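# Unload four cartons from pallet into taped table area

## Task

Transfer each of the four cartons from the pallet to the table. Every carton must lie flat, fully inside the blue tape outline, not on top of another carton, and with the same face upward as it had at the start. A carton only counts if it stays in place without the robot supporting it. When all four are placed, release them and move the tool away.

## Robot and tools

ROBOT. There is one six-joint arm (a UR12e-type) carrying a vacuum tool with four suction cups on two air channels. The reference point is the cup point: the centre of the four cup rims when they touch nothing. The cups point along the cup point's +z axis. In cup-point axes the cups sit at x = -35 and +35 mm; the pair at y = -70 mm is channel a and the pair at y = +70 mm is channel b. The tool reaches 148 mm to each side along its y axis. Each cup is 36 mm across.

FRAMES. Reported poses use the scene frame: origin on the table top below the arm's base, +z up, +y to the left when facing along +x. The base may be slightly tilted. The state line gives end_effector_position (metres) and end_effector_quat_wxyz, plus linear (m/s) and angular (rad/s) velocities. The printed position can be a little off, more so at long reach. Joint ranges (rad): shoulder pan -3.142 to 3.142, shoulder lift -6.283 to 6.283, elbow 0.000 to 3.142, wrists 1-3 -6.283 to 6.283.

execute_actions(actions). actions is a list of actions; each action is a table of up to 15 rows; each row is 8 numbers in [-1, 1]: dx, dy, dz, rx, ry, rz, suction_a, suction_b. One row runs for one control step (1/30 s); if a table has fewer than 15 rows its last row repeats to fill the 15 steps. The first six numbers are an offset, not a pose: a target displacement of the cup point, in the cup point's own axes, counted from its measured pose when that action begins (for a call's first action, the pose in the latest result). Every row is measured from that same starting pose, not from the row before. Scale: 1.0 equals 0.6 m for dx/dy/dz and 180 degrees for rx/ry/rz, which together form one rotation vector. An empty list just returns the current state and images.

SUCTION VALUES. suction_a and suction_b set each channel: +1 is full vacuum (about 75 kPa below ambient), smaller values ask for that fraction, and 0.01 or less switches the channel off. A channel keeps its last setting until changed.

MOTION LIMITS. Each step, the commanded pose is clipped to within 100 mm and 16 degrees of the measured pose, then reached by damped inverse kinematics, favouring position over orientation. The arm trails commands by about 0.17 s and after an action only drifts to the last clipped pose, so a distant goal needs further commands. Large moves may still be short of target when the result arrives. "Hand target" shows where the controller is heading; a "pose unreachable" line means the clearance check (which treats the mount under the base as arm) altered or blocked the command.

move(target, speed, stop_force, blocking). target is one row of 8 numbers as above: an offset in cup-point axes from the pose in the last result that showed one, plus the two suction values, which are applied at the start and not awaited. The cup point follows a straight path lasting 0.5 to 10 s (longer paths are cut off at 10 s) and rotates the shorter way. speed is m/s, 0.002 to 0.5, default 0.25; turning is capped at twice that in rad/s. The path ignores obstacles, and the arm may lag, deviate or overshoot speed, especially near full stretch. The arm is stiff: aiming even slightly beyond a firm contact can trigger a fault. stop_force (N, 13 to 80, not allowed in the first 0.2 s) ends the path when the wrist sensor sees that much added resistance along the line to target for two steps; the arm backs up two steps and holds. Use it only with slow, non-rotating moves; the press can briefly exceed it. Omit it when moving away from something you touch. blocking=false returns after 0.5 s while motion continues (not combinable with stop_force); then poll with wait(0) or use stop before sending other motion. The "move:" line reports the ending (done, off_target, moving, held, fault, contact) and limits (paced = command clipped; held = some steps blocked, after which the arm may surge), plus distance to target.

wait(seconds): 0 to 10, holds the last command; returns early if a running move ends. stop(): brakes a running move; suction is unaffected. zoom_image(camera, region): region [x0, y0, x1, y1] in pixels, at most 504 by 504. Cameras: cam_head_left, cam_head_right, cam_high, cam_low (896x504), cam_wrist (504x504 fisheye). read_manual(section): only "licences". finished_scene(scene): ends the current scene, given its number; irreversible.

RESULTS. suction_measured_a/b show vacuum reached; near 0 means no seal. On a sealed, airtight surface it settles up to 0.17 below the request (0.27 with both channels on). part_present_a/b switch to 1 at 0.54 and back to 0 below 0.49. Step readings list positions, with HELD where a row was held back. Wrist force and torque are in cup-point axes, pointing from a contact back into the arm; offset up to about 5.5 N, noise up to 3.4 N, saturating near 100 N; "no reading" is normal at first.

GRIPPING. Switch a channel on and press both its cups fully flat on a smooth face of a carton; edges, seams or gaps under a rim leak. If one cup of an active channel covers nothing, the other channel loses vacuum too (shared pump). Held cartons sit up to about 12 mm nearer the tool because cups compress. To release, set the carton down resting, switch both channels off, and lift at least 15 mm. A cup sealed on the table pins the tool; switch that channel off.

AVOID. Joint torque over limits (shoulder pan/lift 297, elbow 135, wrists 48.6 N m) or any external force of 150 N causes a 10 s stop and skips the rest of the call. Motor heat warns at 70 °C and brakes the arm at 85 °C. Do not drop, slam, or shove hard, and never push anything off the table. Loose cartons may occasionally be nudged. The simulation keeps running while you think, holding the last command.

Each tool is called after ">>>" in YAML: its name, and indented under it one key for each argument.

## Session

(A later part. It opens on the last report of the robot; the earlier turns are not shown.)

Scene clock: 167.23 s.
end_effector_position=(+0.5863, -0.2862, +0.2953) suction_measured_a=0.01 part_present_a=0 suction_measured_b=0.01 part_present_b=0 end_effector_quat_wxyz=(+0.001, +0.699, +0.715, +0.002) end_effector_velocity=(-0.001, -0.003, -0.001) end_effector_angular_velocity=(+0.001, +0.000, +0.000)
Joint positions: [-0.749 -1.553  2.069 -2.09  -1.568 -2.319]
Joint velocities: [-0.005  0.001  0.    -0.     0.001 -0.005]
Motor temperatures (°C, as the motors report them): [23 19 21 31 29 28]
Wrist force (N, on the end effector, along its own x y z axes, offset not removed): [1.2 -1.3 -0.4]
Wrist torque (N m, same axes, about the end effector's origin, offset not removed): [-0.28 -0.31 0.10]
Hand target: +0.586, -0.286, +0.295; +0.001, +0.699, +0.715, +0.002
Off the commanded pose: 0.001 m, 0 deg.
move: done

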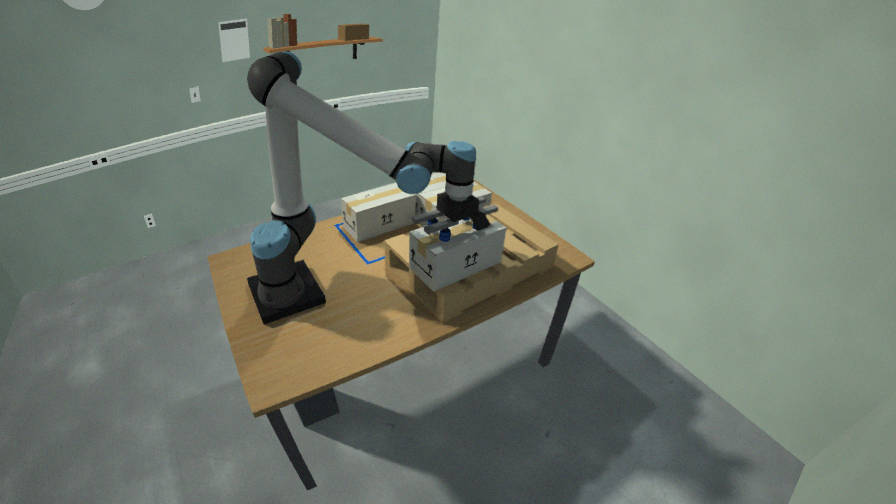

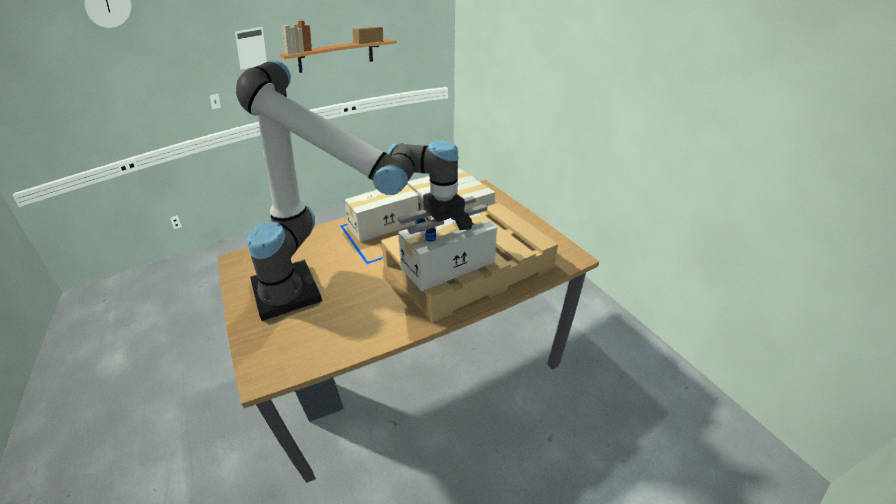

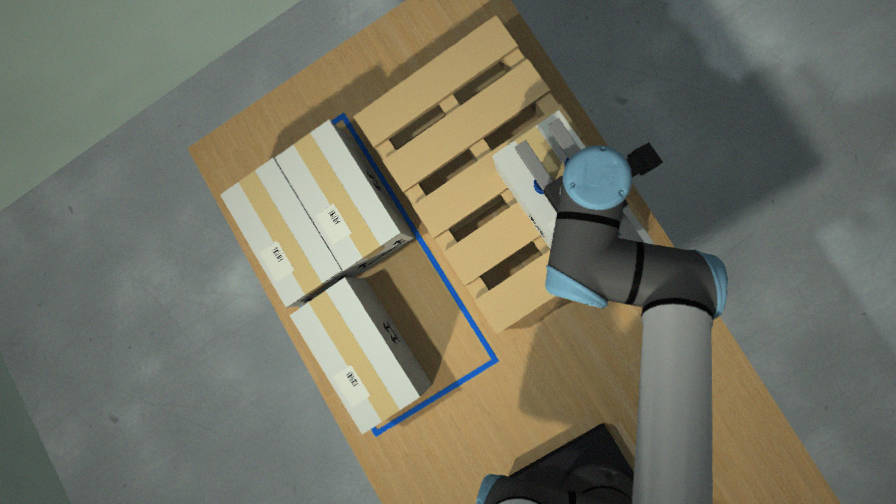

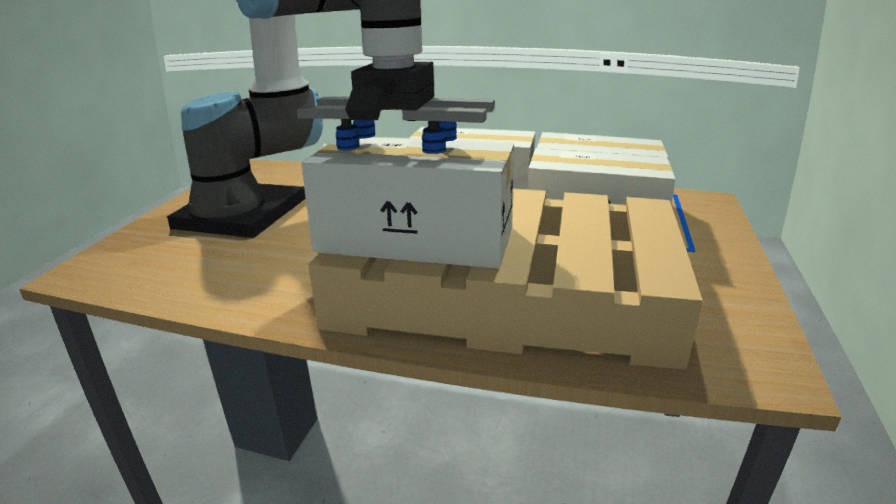

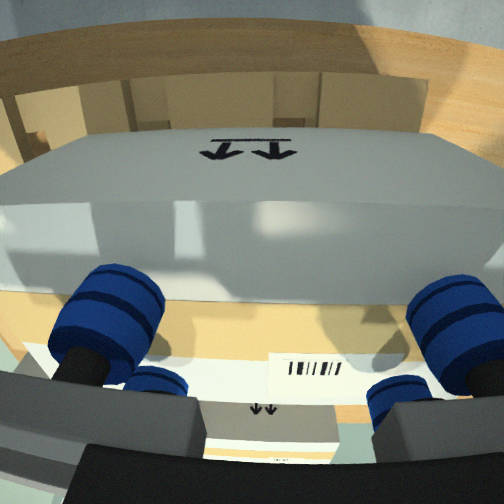

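>>> execute_actions:
  actions:
    - [[-0.004,0,0.004,0,0,0,0,0],[-0.008,0,0.008,0,0,0,0,0],[-0.009,0,0.012,0,0,0,0,0],[-0.009,0,0.017,0,0,0,0,0],[-0.009,0,0.022,0,0,0,0,0],[-0.009,0,0.027,0,0,0,0,0],[-0.009,0,0.031,0,0,0,0,0],[-0.009,0,0.035,0,0,0,1,1],[-0.009,0,0.039,0,0,0,1,1]]
    - [[0,0,0,0,0,0,1,1]]

>>> move:
  target: [0.04,0,-0.032,0,0,0,1,1]
  speed: 0.2

>>> move:
  target: [0.633,-0.042,0,0,0,0.002,1,1]
  speed: 0.4

Scene clock: 179.17 s.
end_effector_position=(+0.5864, -0.2913, +0.2743) suction_measured_a=0.59 part_present_a=1 suction_measured_b=0.59 part_present_b=1 end_effector_quat_wxyz=(+0.001, +0.699, +0.715, +0.002) end_effector_velocity=(+0.000, -0.000, +0.001) end_effector_angular_velocity=(-0.002, -0.001, +0.001)
Joint positions: [-0.755 -1.529  2.087 -2.131 -1.568 -2.325]
Joint velocities: [ 0.001 -0.001 -0.001  0.    -0.001 -0.   ]
Motor temperatures (°C, as the motors report them): [23 19 21 31 29 28]
Wrist force (N, on the end effector, along its own x y z axes, offset not removed): [2.5 -3.4 19.4]
Wrist torque (N m, same axes, about the end effector's origin, offset not removed): [0.71 -0.62 0.01]
Hand target: +0.586, -0.291, +0.274; +0.001, +0.699, +0.715, +0.002
Off the commanded pose: 0.000 m, 0 deg.
Step readings (end_effector_position; steps 1 to 15: 1st action; 16 to 30: 2nd action):
0: (+0.5861, -0.2865, +0.2953)
1: (+0.5861, -0.2865, +0.2953)
2: (+0.5861, -0.2868, +0.2951)
4: (+0.5862, -0.2882, +0.2933)
8: (+0.5863, -0.2903, +0.2856)
15: (+0.5864, -0.2913, +0.2744)
16: (+0.5864, -0.2913, +0.2738)
17: (+0.5864, -0.2913, +0.2736)
19: (+0.5863, -0.2912, +0.2736)
23: (+0.5863, -0.2912, +0.2739)
30: end_effector_position above

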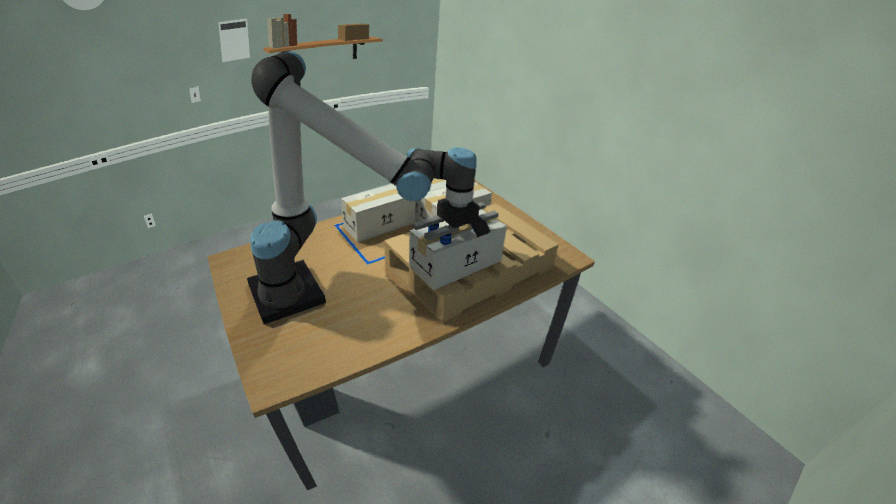

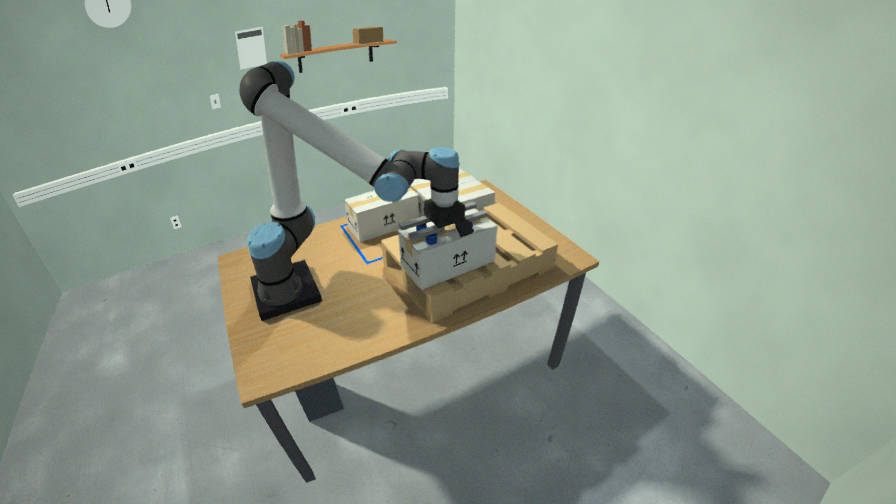

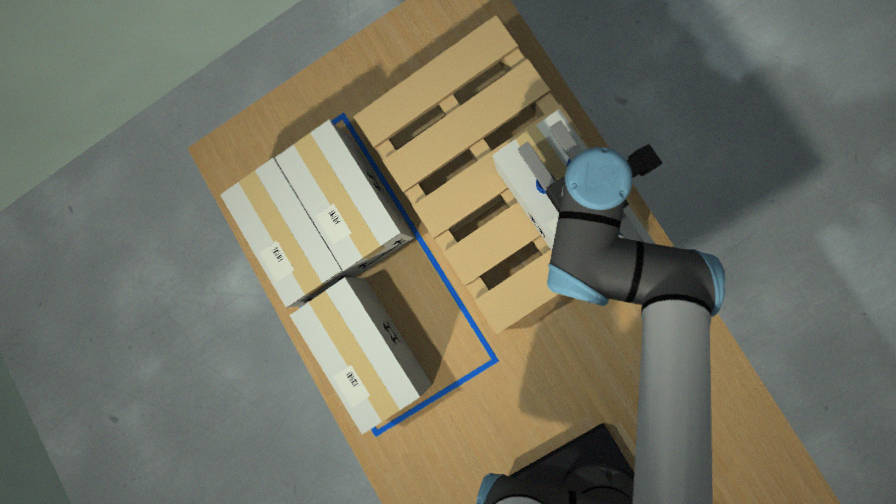

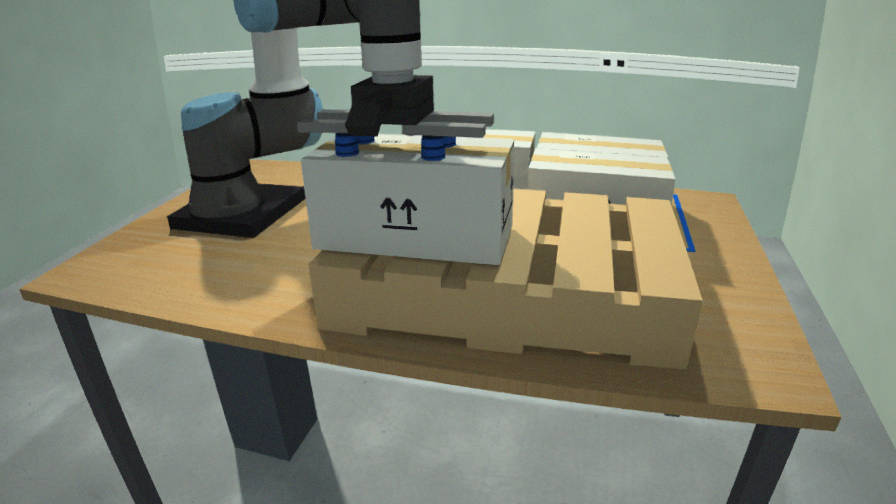

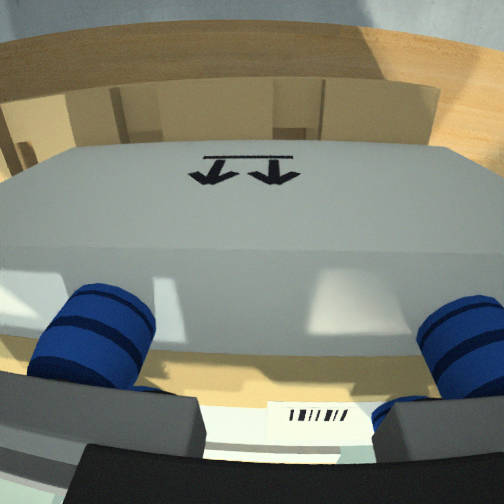

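Scene clock: 180.07 s.
end_effector_position=(+0.5857, -0.2676, +0.2933) suction_measured_a=0.76 part_present_a=1 suction_measured_b=0.76 part_present_b=1 end_effector_quat_wxyz=(+0.001, +0.699, +0.715, +0.002) end_effector_velocity=(-0.000, +0.002, +0.002) end_effector_angular_velocity=(+0.000, +0.000, -0.001)
Joint positions: [-0.727 -1.565  2.086 -2.094 -1.568 -2.298]
Joint velocities: [ 0.002 -0.003 -0.001  0.004 -0.     0.002]
Motor temperatures (°C, as the motors report them): [23 19 21 31 29 28]
Wrist force (N, on the end effector, along its own x y z axes, offset not removed): [2.0 -1.2 20.0]
Wrist torque (N m, same axes, about the end effector's origin, offset not removed): [1.03 -0.61 0.03]
Hand target: +0.586, -0.267, +0.294; +0.001, +0.699, +0.715, +0.002
Off the commanded pose: 0.000 m, 0 deg.
move: done

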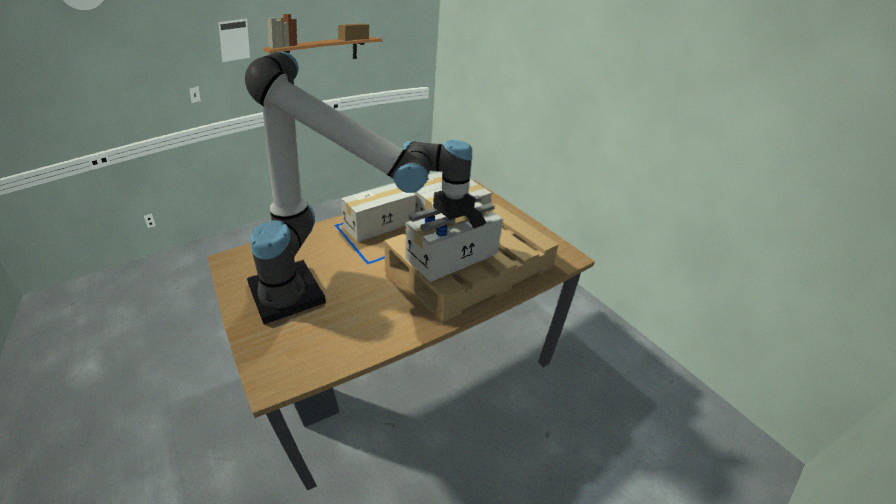

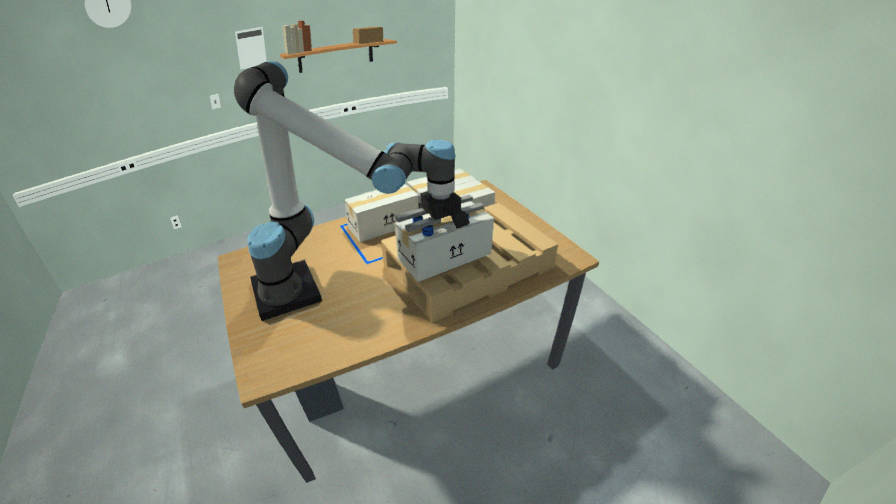

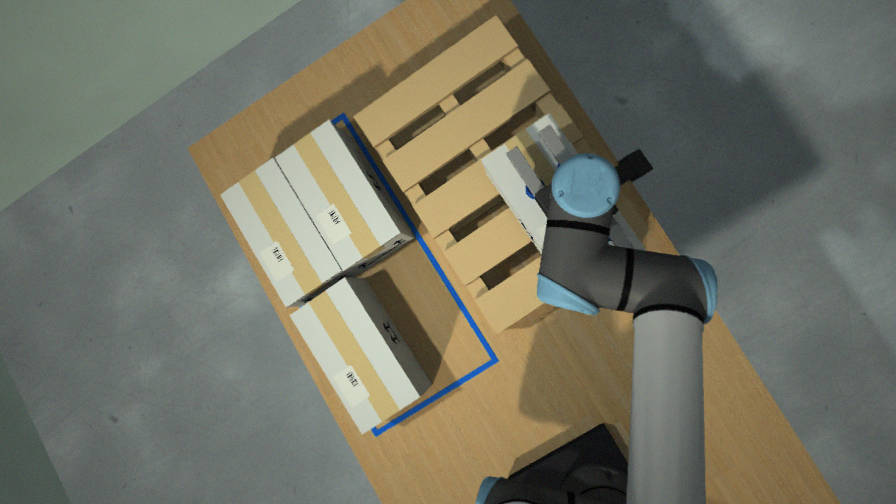

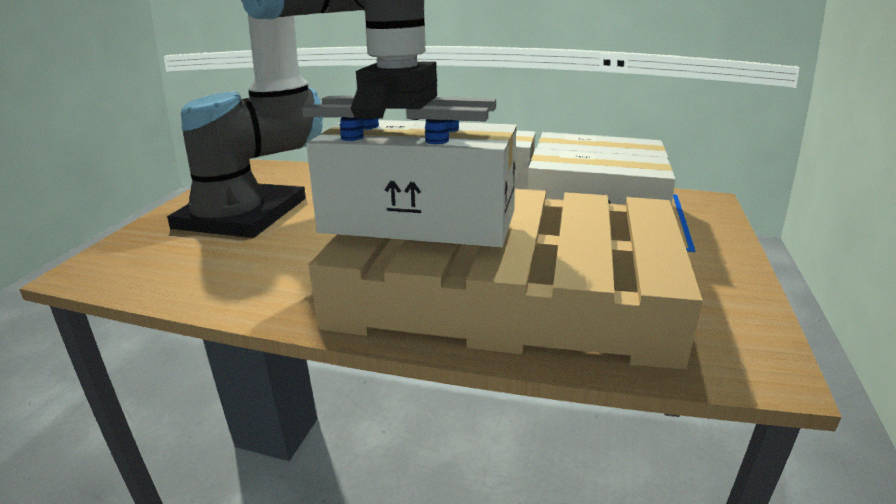

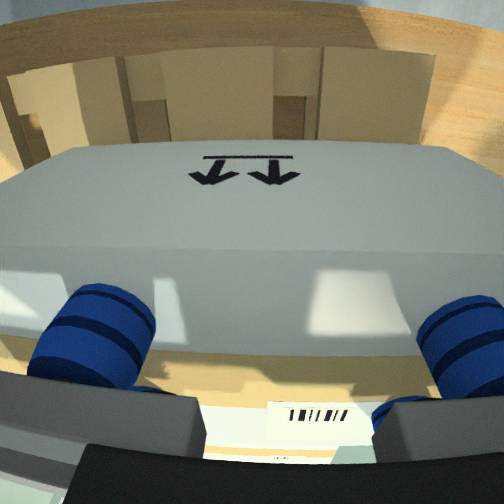

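Scene clock: 181.83 s.
end_effector_position=(+0.5515, +0.1109, +0.2939) suction_measured_a=0.76 part_present_a=1 suction_measured_b=0.76 part_present_b=1 end_effector_quat_wxyz=(+0.001, +0.701, +0.713, +0.002) end_effector_velocity=(+0.000, +0.003, +0.001) end_effector_angular_velocity=(-0.000, -0.001, +0.001)
Joint positions: [-0.14  -1.71   2.219 -2.083 -1.569 -1.705]
Joint velocities: [ 0.007  0.001 -0.002  0.    -0.     0.006]
Motor temperatures (°C, as the motors report them): [23 19 21 31 29 28]
Wrist force (N, on the end effector, along its own x y z axes, offset not removed): [-0.6 -1.8 19.9]
Wrist torque (N m, same axes, about the end effector's origin, offset not removed): [0.82 -0.26 0.03]
Hand target: +0.552, +0.111, +0.294; +0.001, +0.701, +0.713, +0.002
Off the commanded pose: 0.001 m, 0 deg.
move: done

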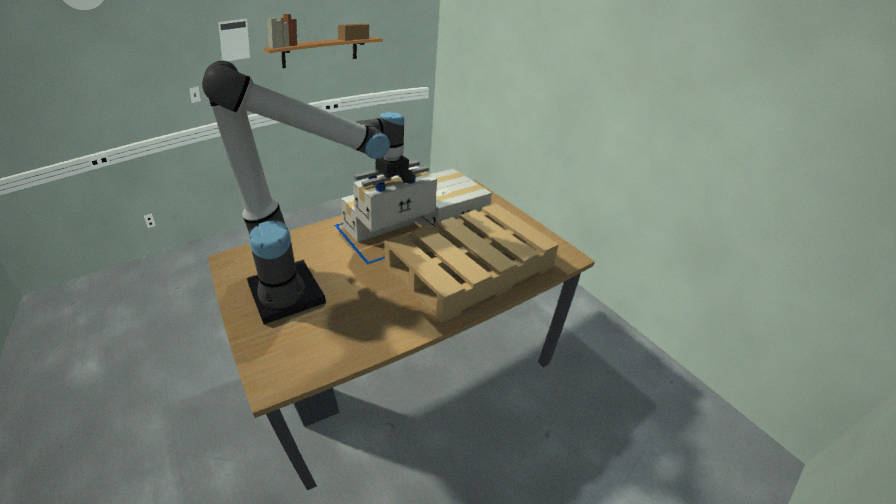

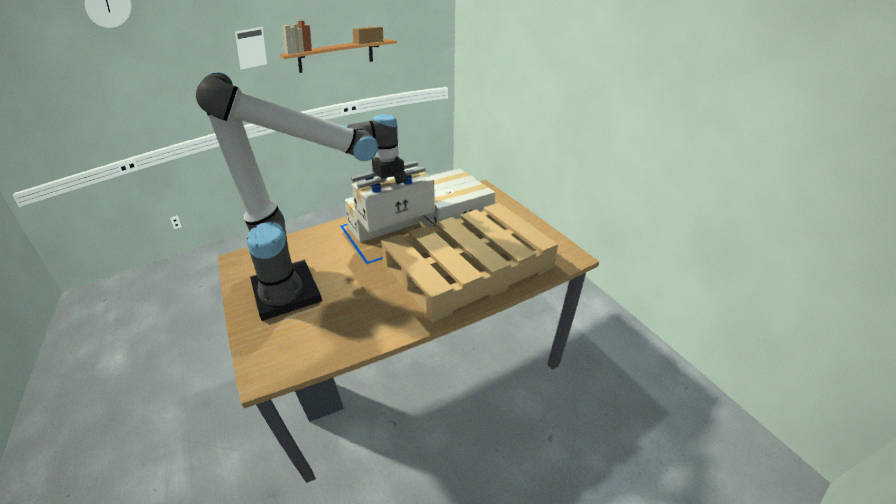

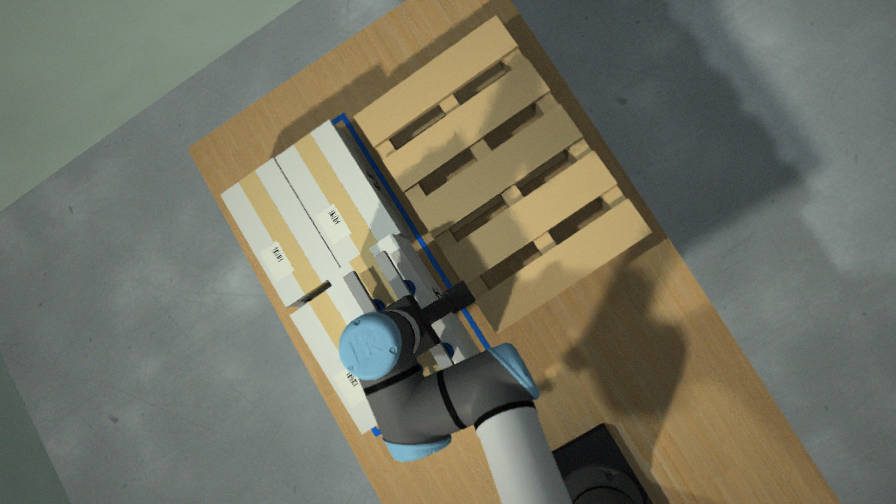

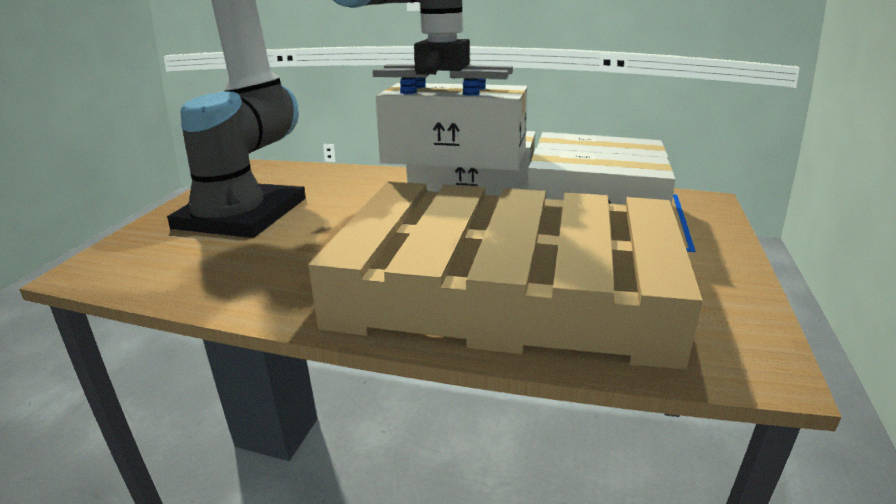

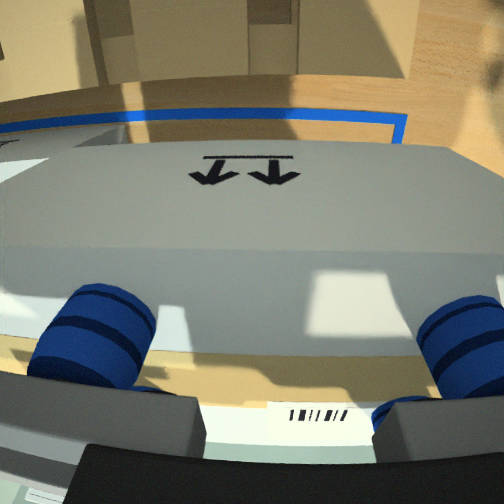

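Grip is ~1.5 mm toward −x; target y≈.121.

>>> move:
  target: [0.016,0.004,0.236,0,0,0,1,1]
  speed: 0.2

>>> move:
  target: [0,0,0.018,0,0,0,1,1]
  speed: 0.006
  stop_force: 15

Scene clock: 188.57 s.
end_effector_position=(+0.5542, +0.1208, +0.1528) suction_measured_a=0.76 part_present_a=1 suction_measured_b=0.76 part_present_b=1 end_effector_quat_wxyz=(+0.001, +0.701, +0.713, +0.002) end_effector_velocity=(+0.001, +0.000, -0.002) end_effector_angular_velocity=(-0.001, -0.001, -0.000)
Joint positions: [-0.121 -1.512  2.349 -2.411 -1.569 -1.686]
Joint velocities: [ 0.     0.005  0.001 -0.007 -0.001  0.001]
Motor temperatures (°C, as the motors report them): [23 19 21 31 29 28]
Wrist force (N, on the end effector, along its own x y z axes, offset not removed): [-1.3 -1.2 19.5]
Wrist torque (N m, same axes, about the end effector's origin, offset not removed): [1.19 -1.10 -0.47]
Hand target: +0.554, +0.121, +0.152; +0.001, +0.701, +0.713, +0.002
Off the commanded pose: 0.001 m, 0 deg.
move: done

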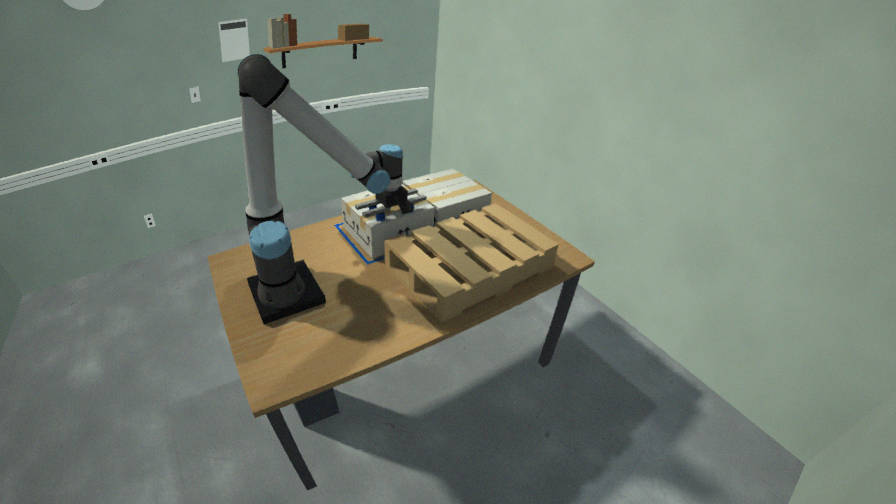

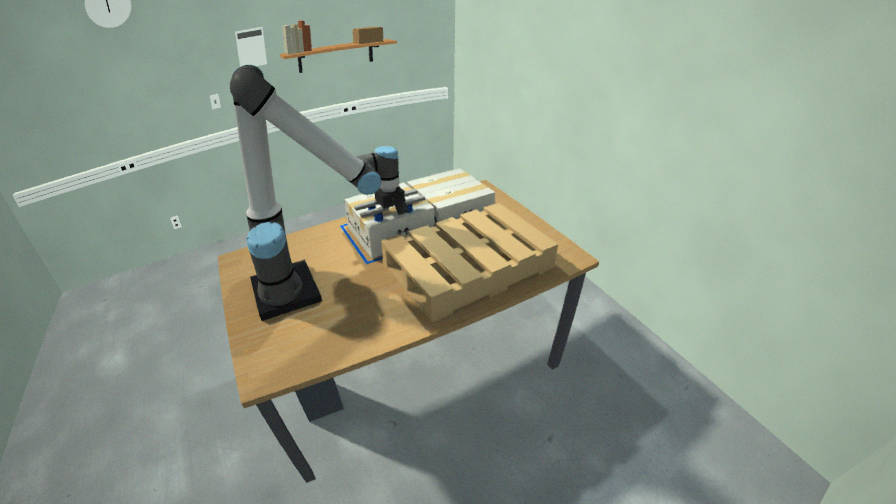

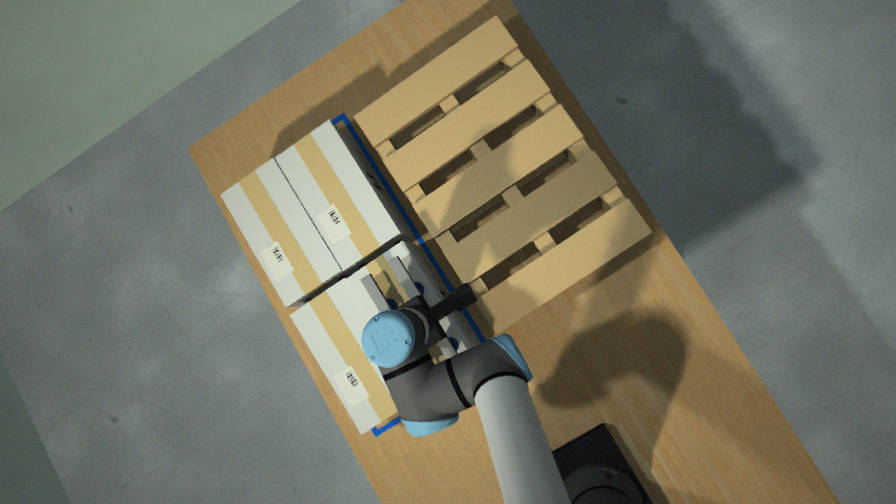

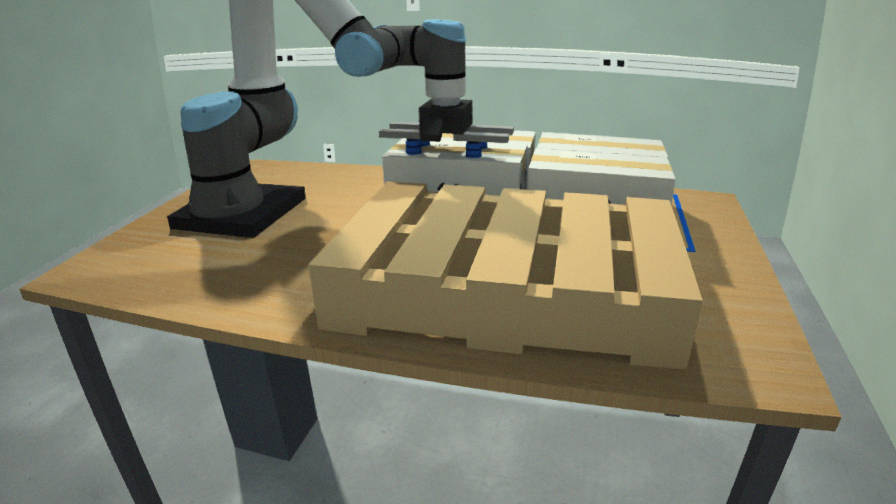

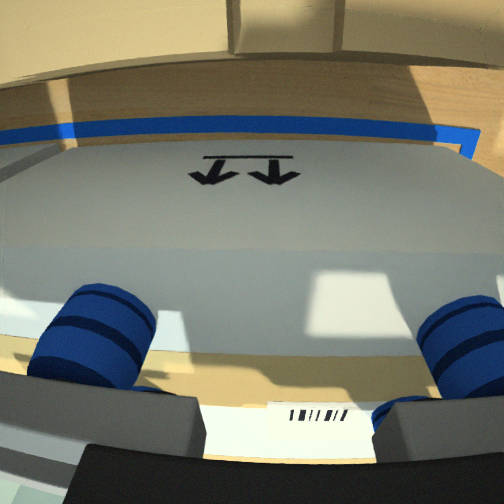

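Scene clock: 190.50 s.
end_effector_position=(+0.5542, +0.1209, +0.1436) suction_measured_a=0.76 part_present_a=1 suction_measured_b=0.76 part_present_b=1 end_effector_quat_wxyz=(+0.001, +0.701, +0.713, +0.002) end_effector_velocity=(-0.001, +0.001, +0.001) end_effector_angular_velocity=(+0.001, +0.002, +0.001)
Joint positions: [-0.121 -1.496  2.355 -2.434 -1.569 -1.686]
Joint velocities: [ 0.001 -0.002 -0.001  0.005  0.     0.   ]
Motor temperatures (°C, as the motors report them): [23 19 21 31 29 28]
Wrist force (N, on the end effector, along its own x y z axes, offset not removed): [1.3 1.1 -30.1]
Wrist torque (N m, same axes, about the end effector's origin, offset not removed): [5.82 -1.43 0.14]
Hand target: +0.554, +0.121, +0.144; +0.001, +0.701, +0.713, +0.002
Off the commanded pose: 0.002 m, 0 deg.
move: contact

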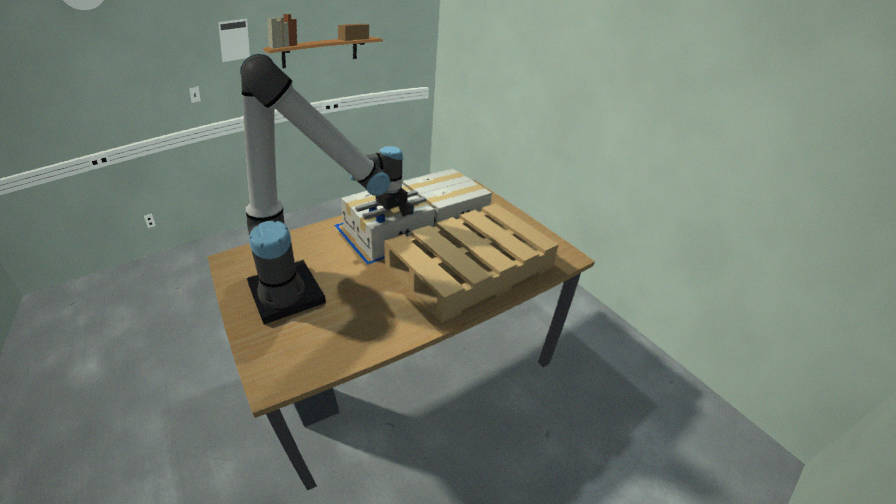

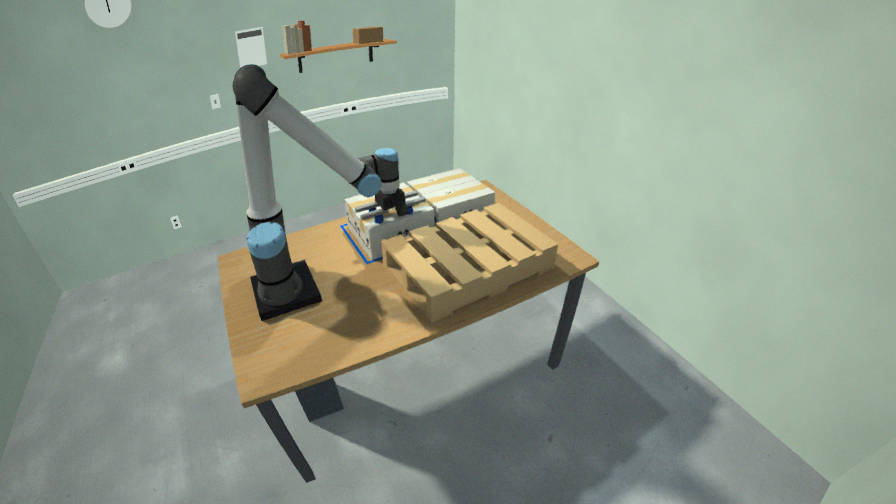

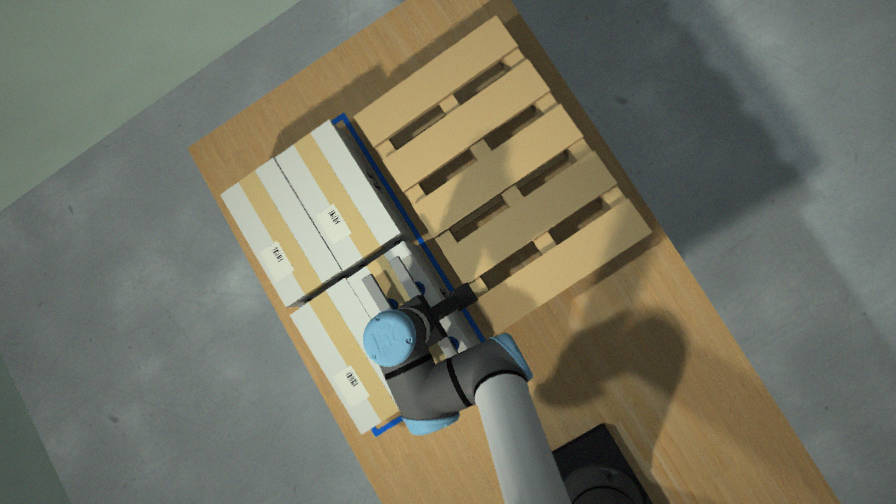

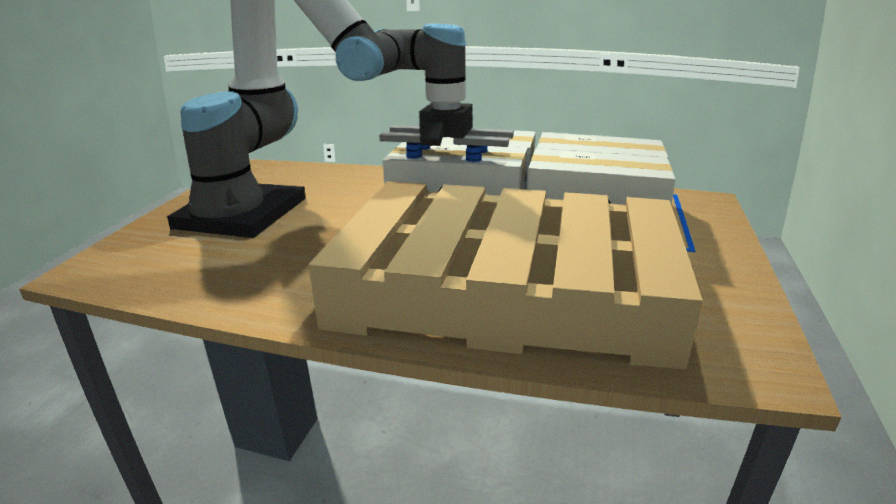

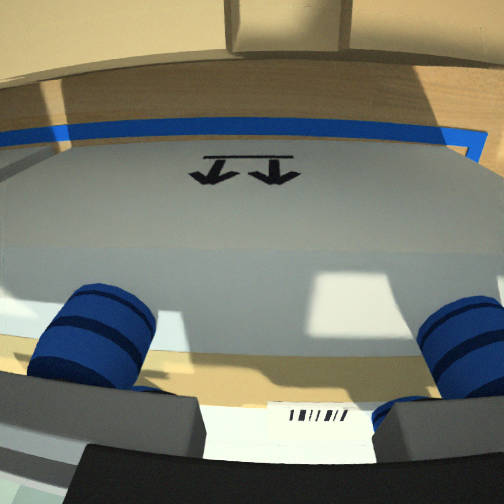

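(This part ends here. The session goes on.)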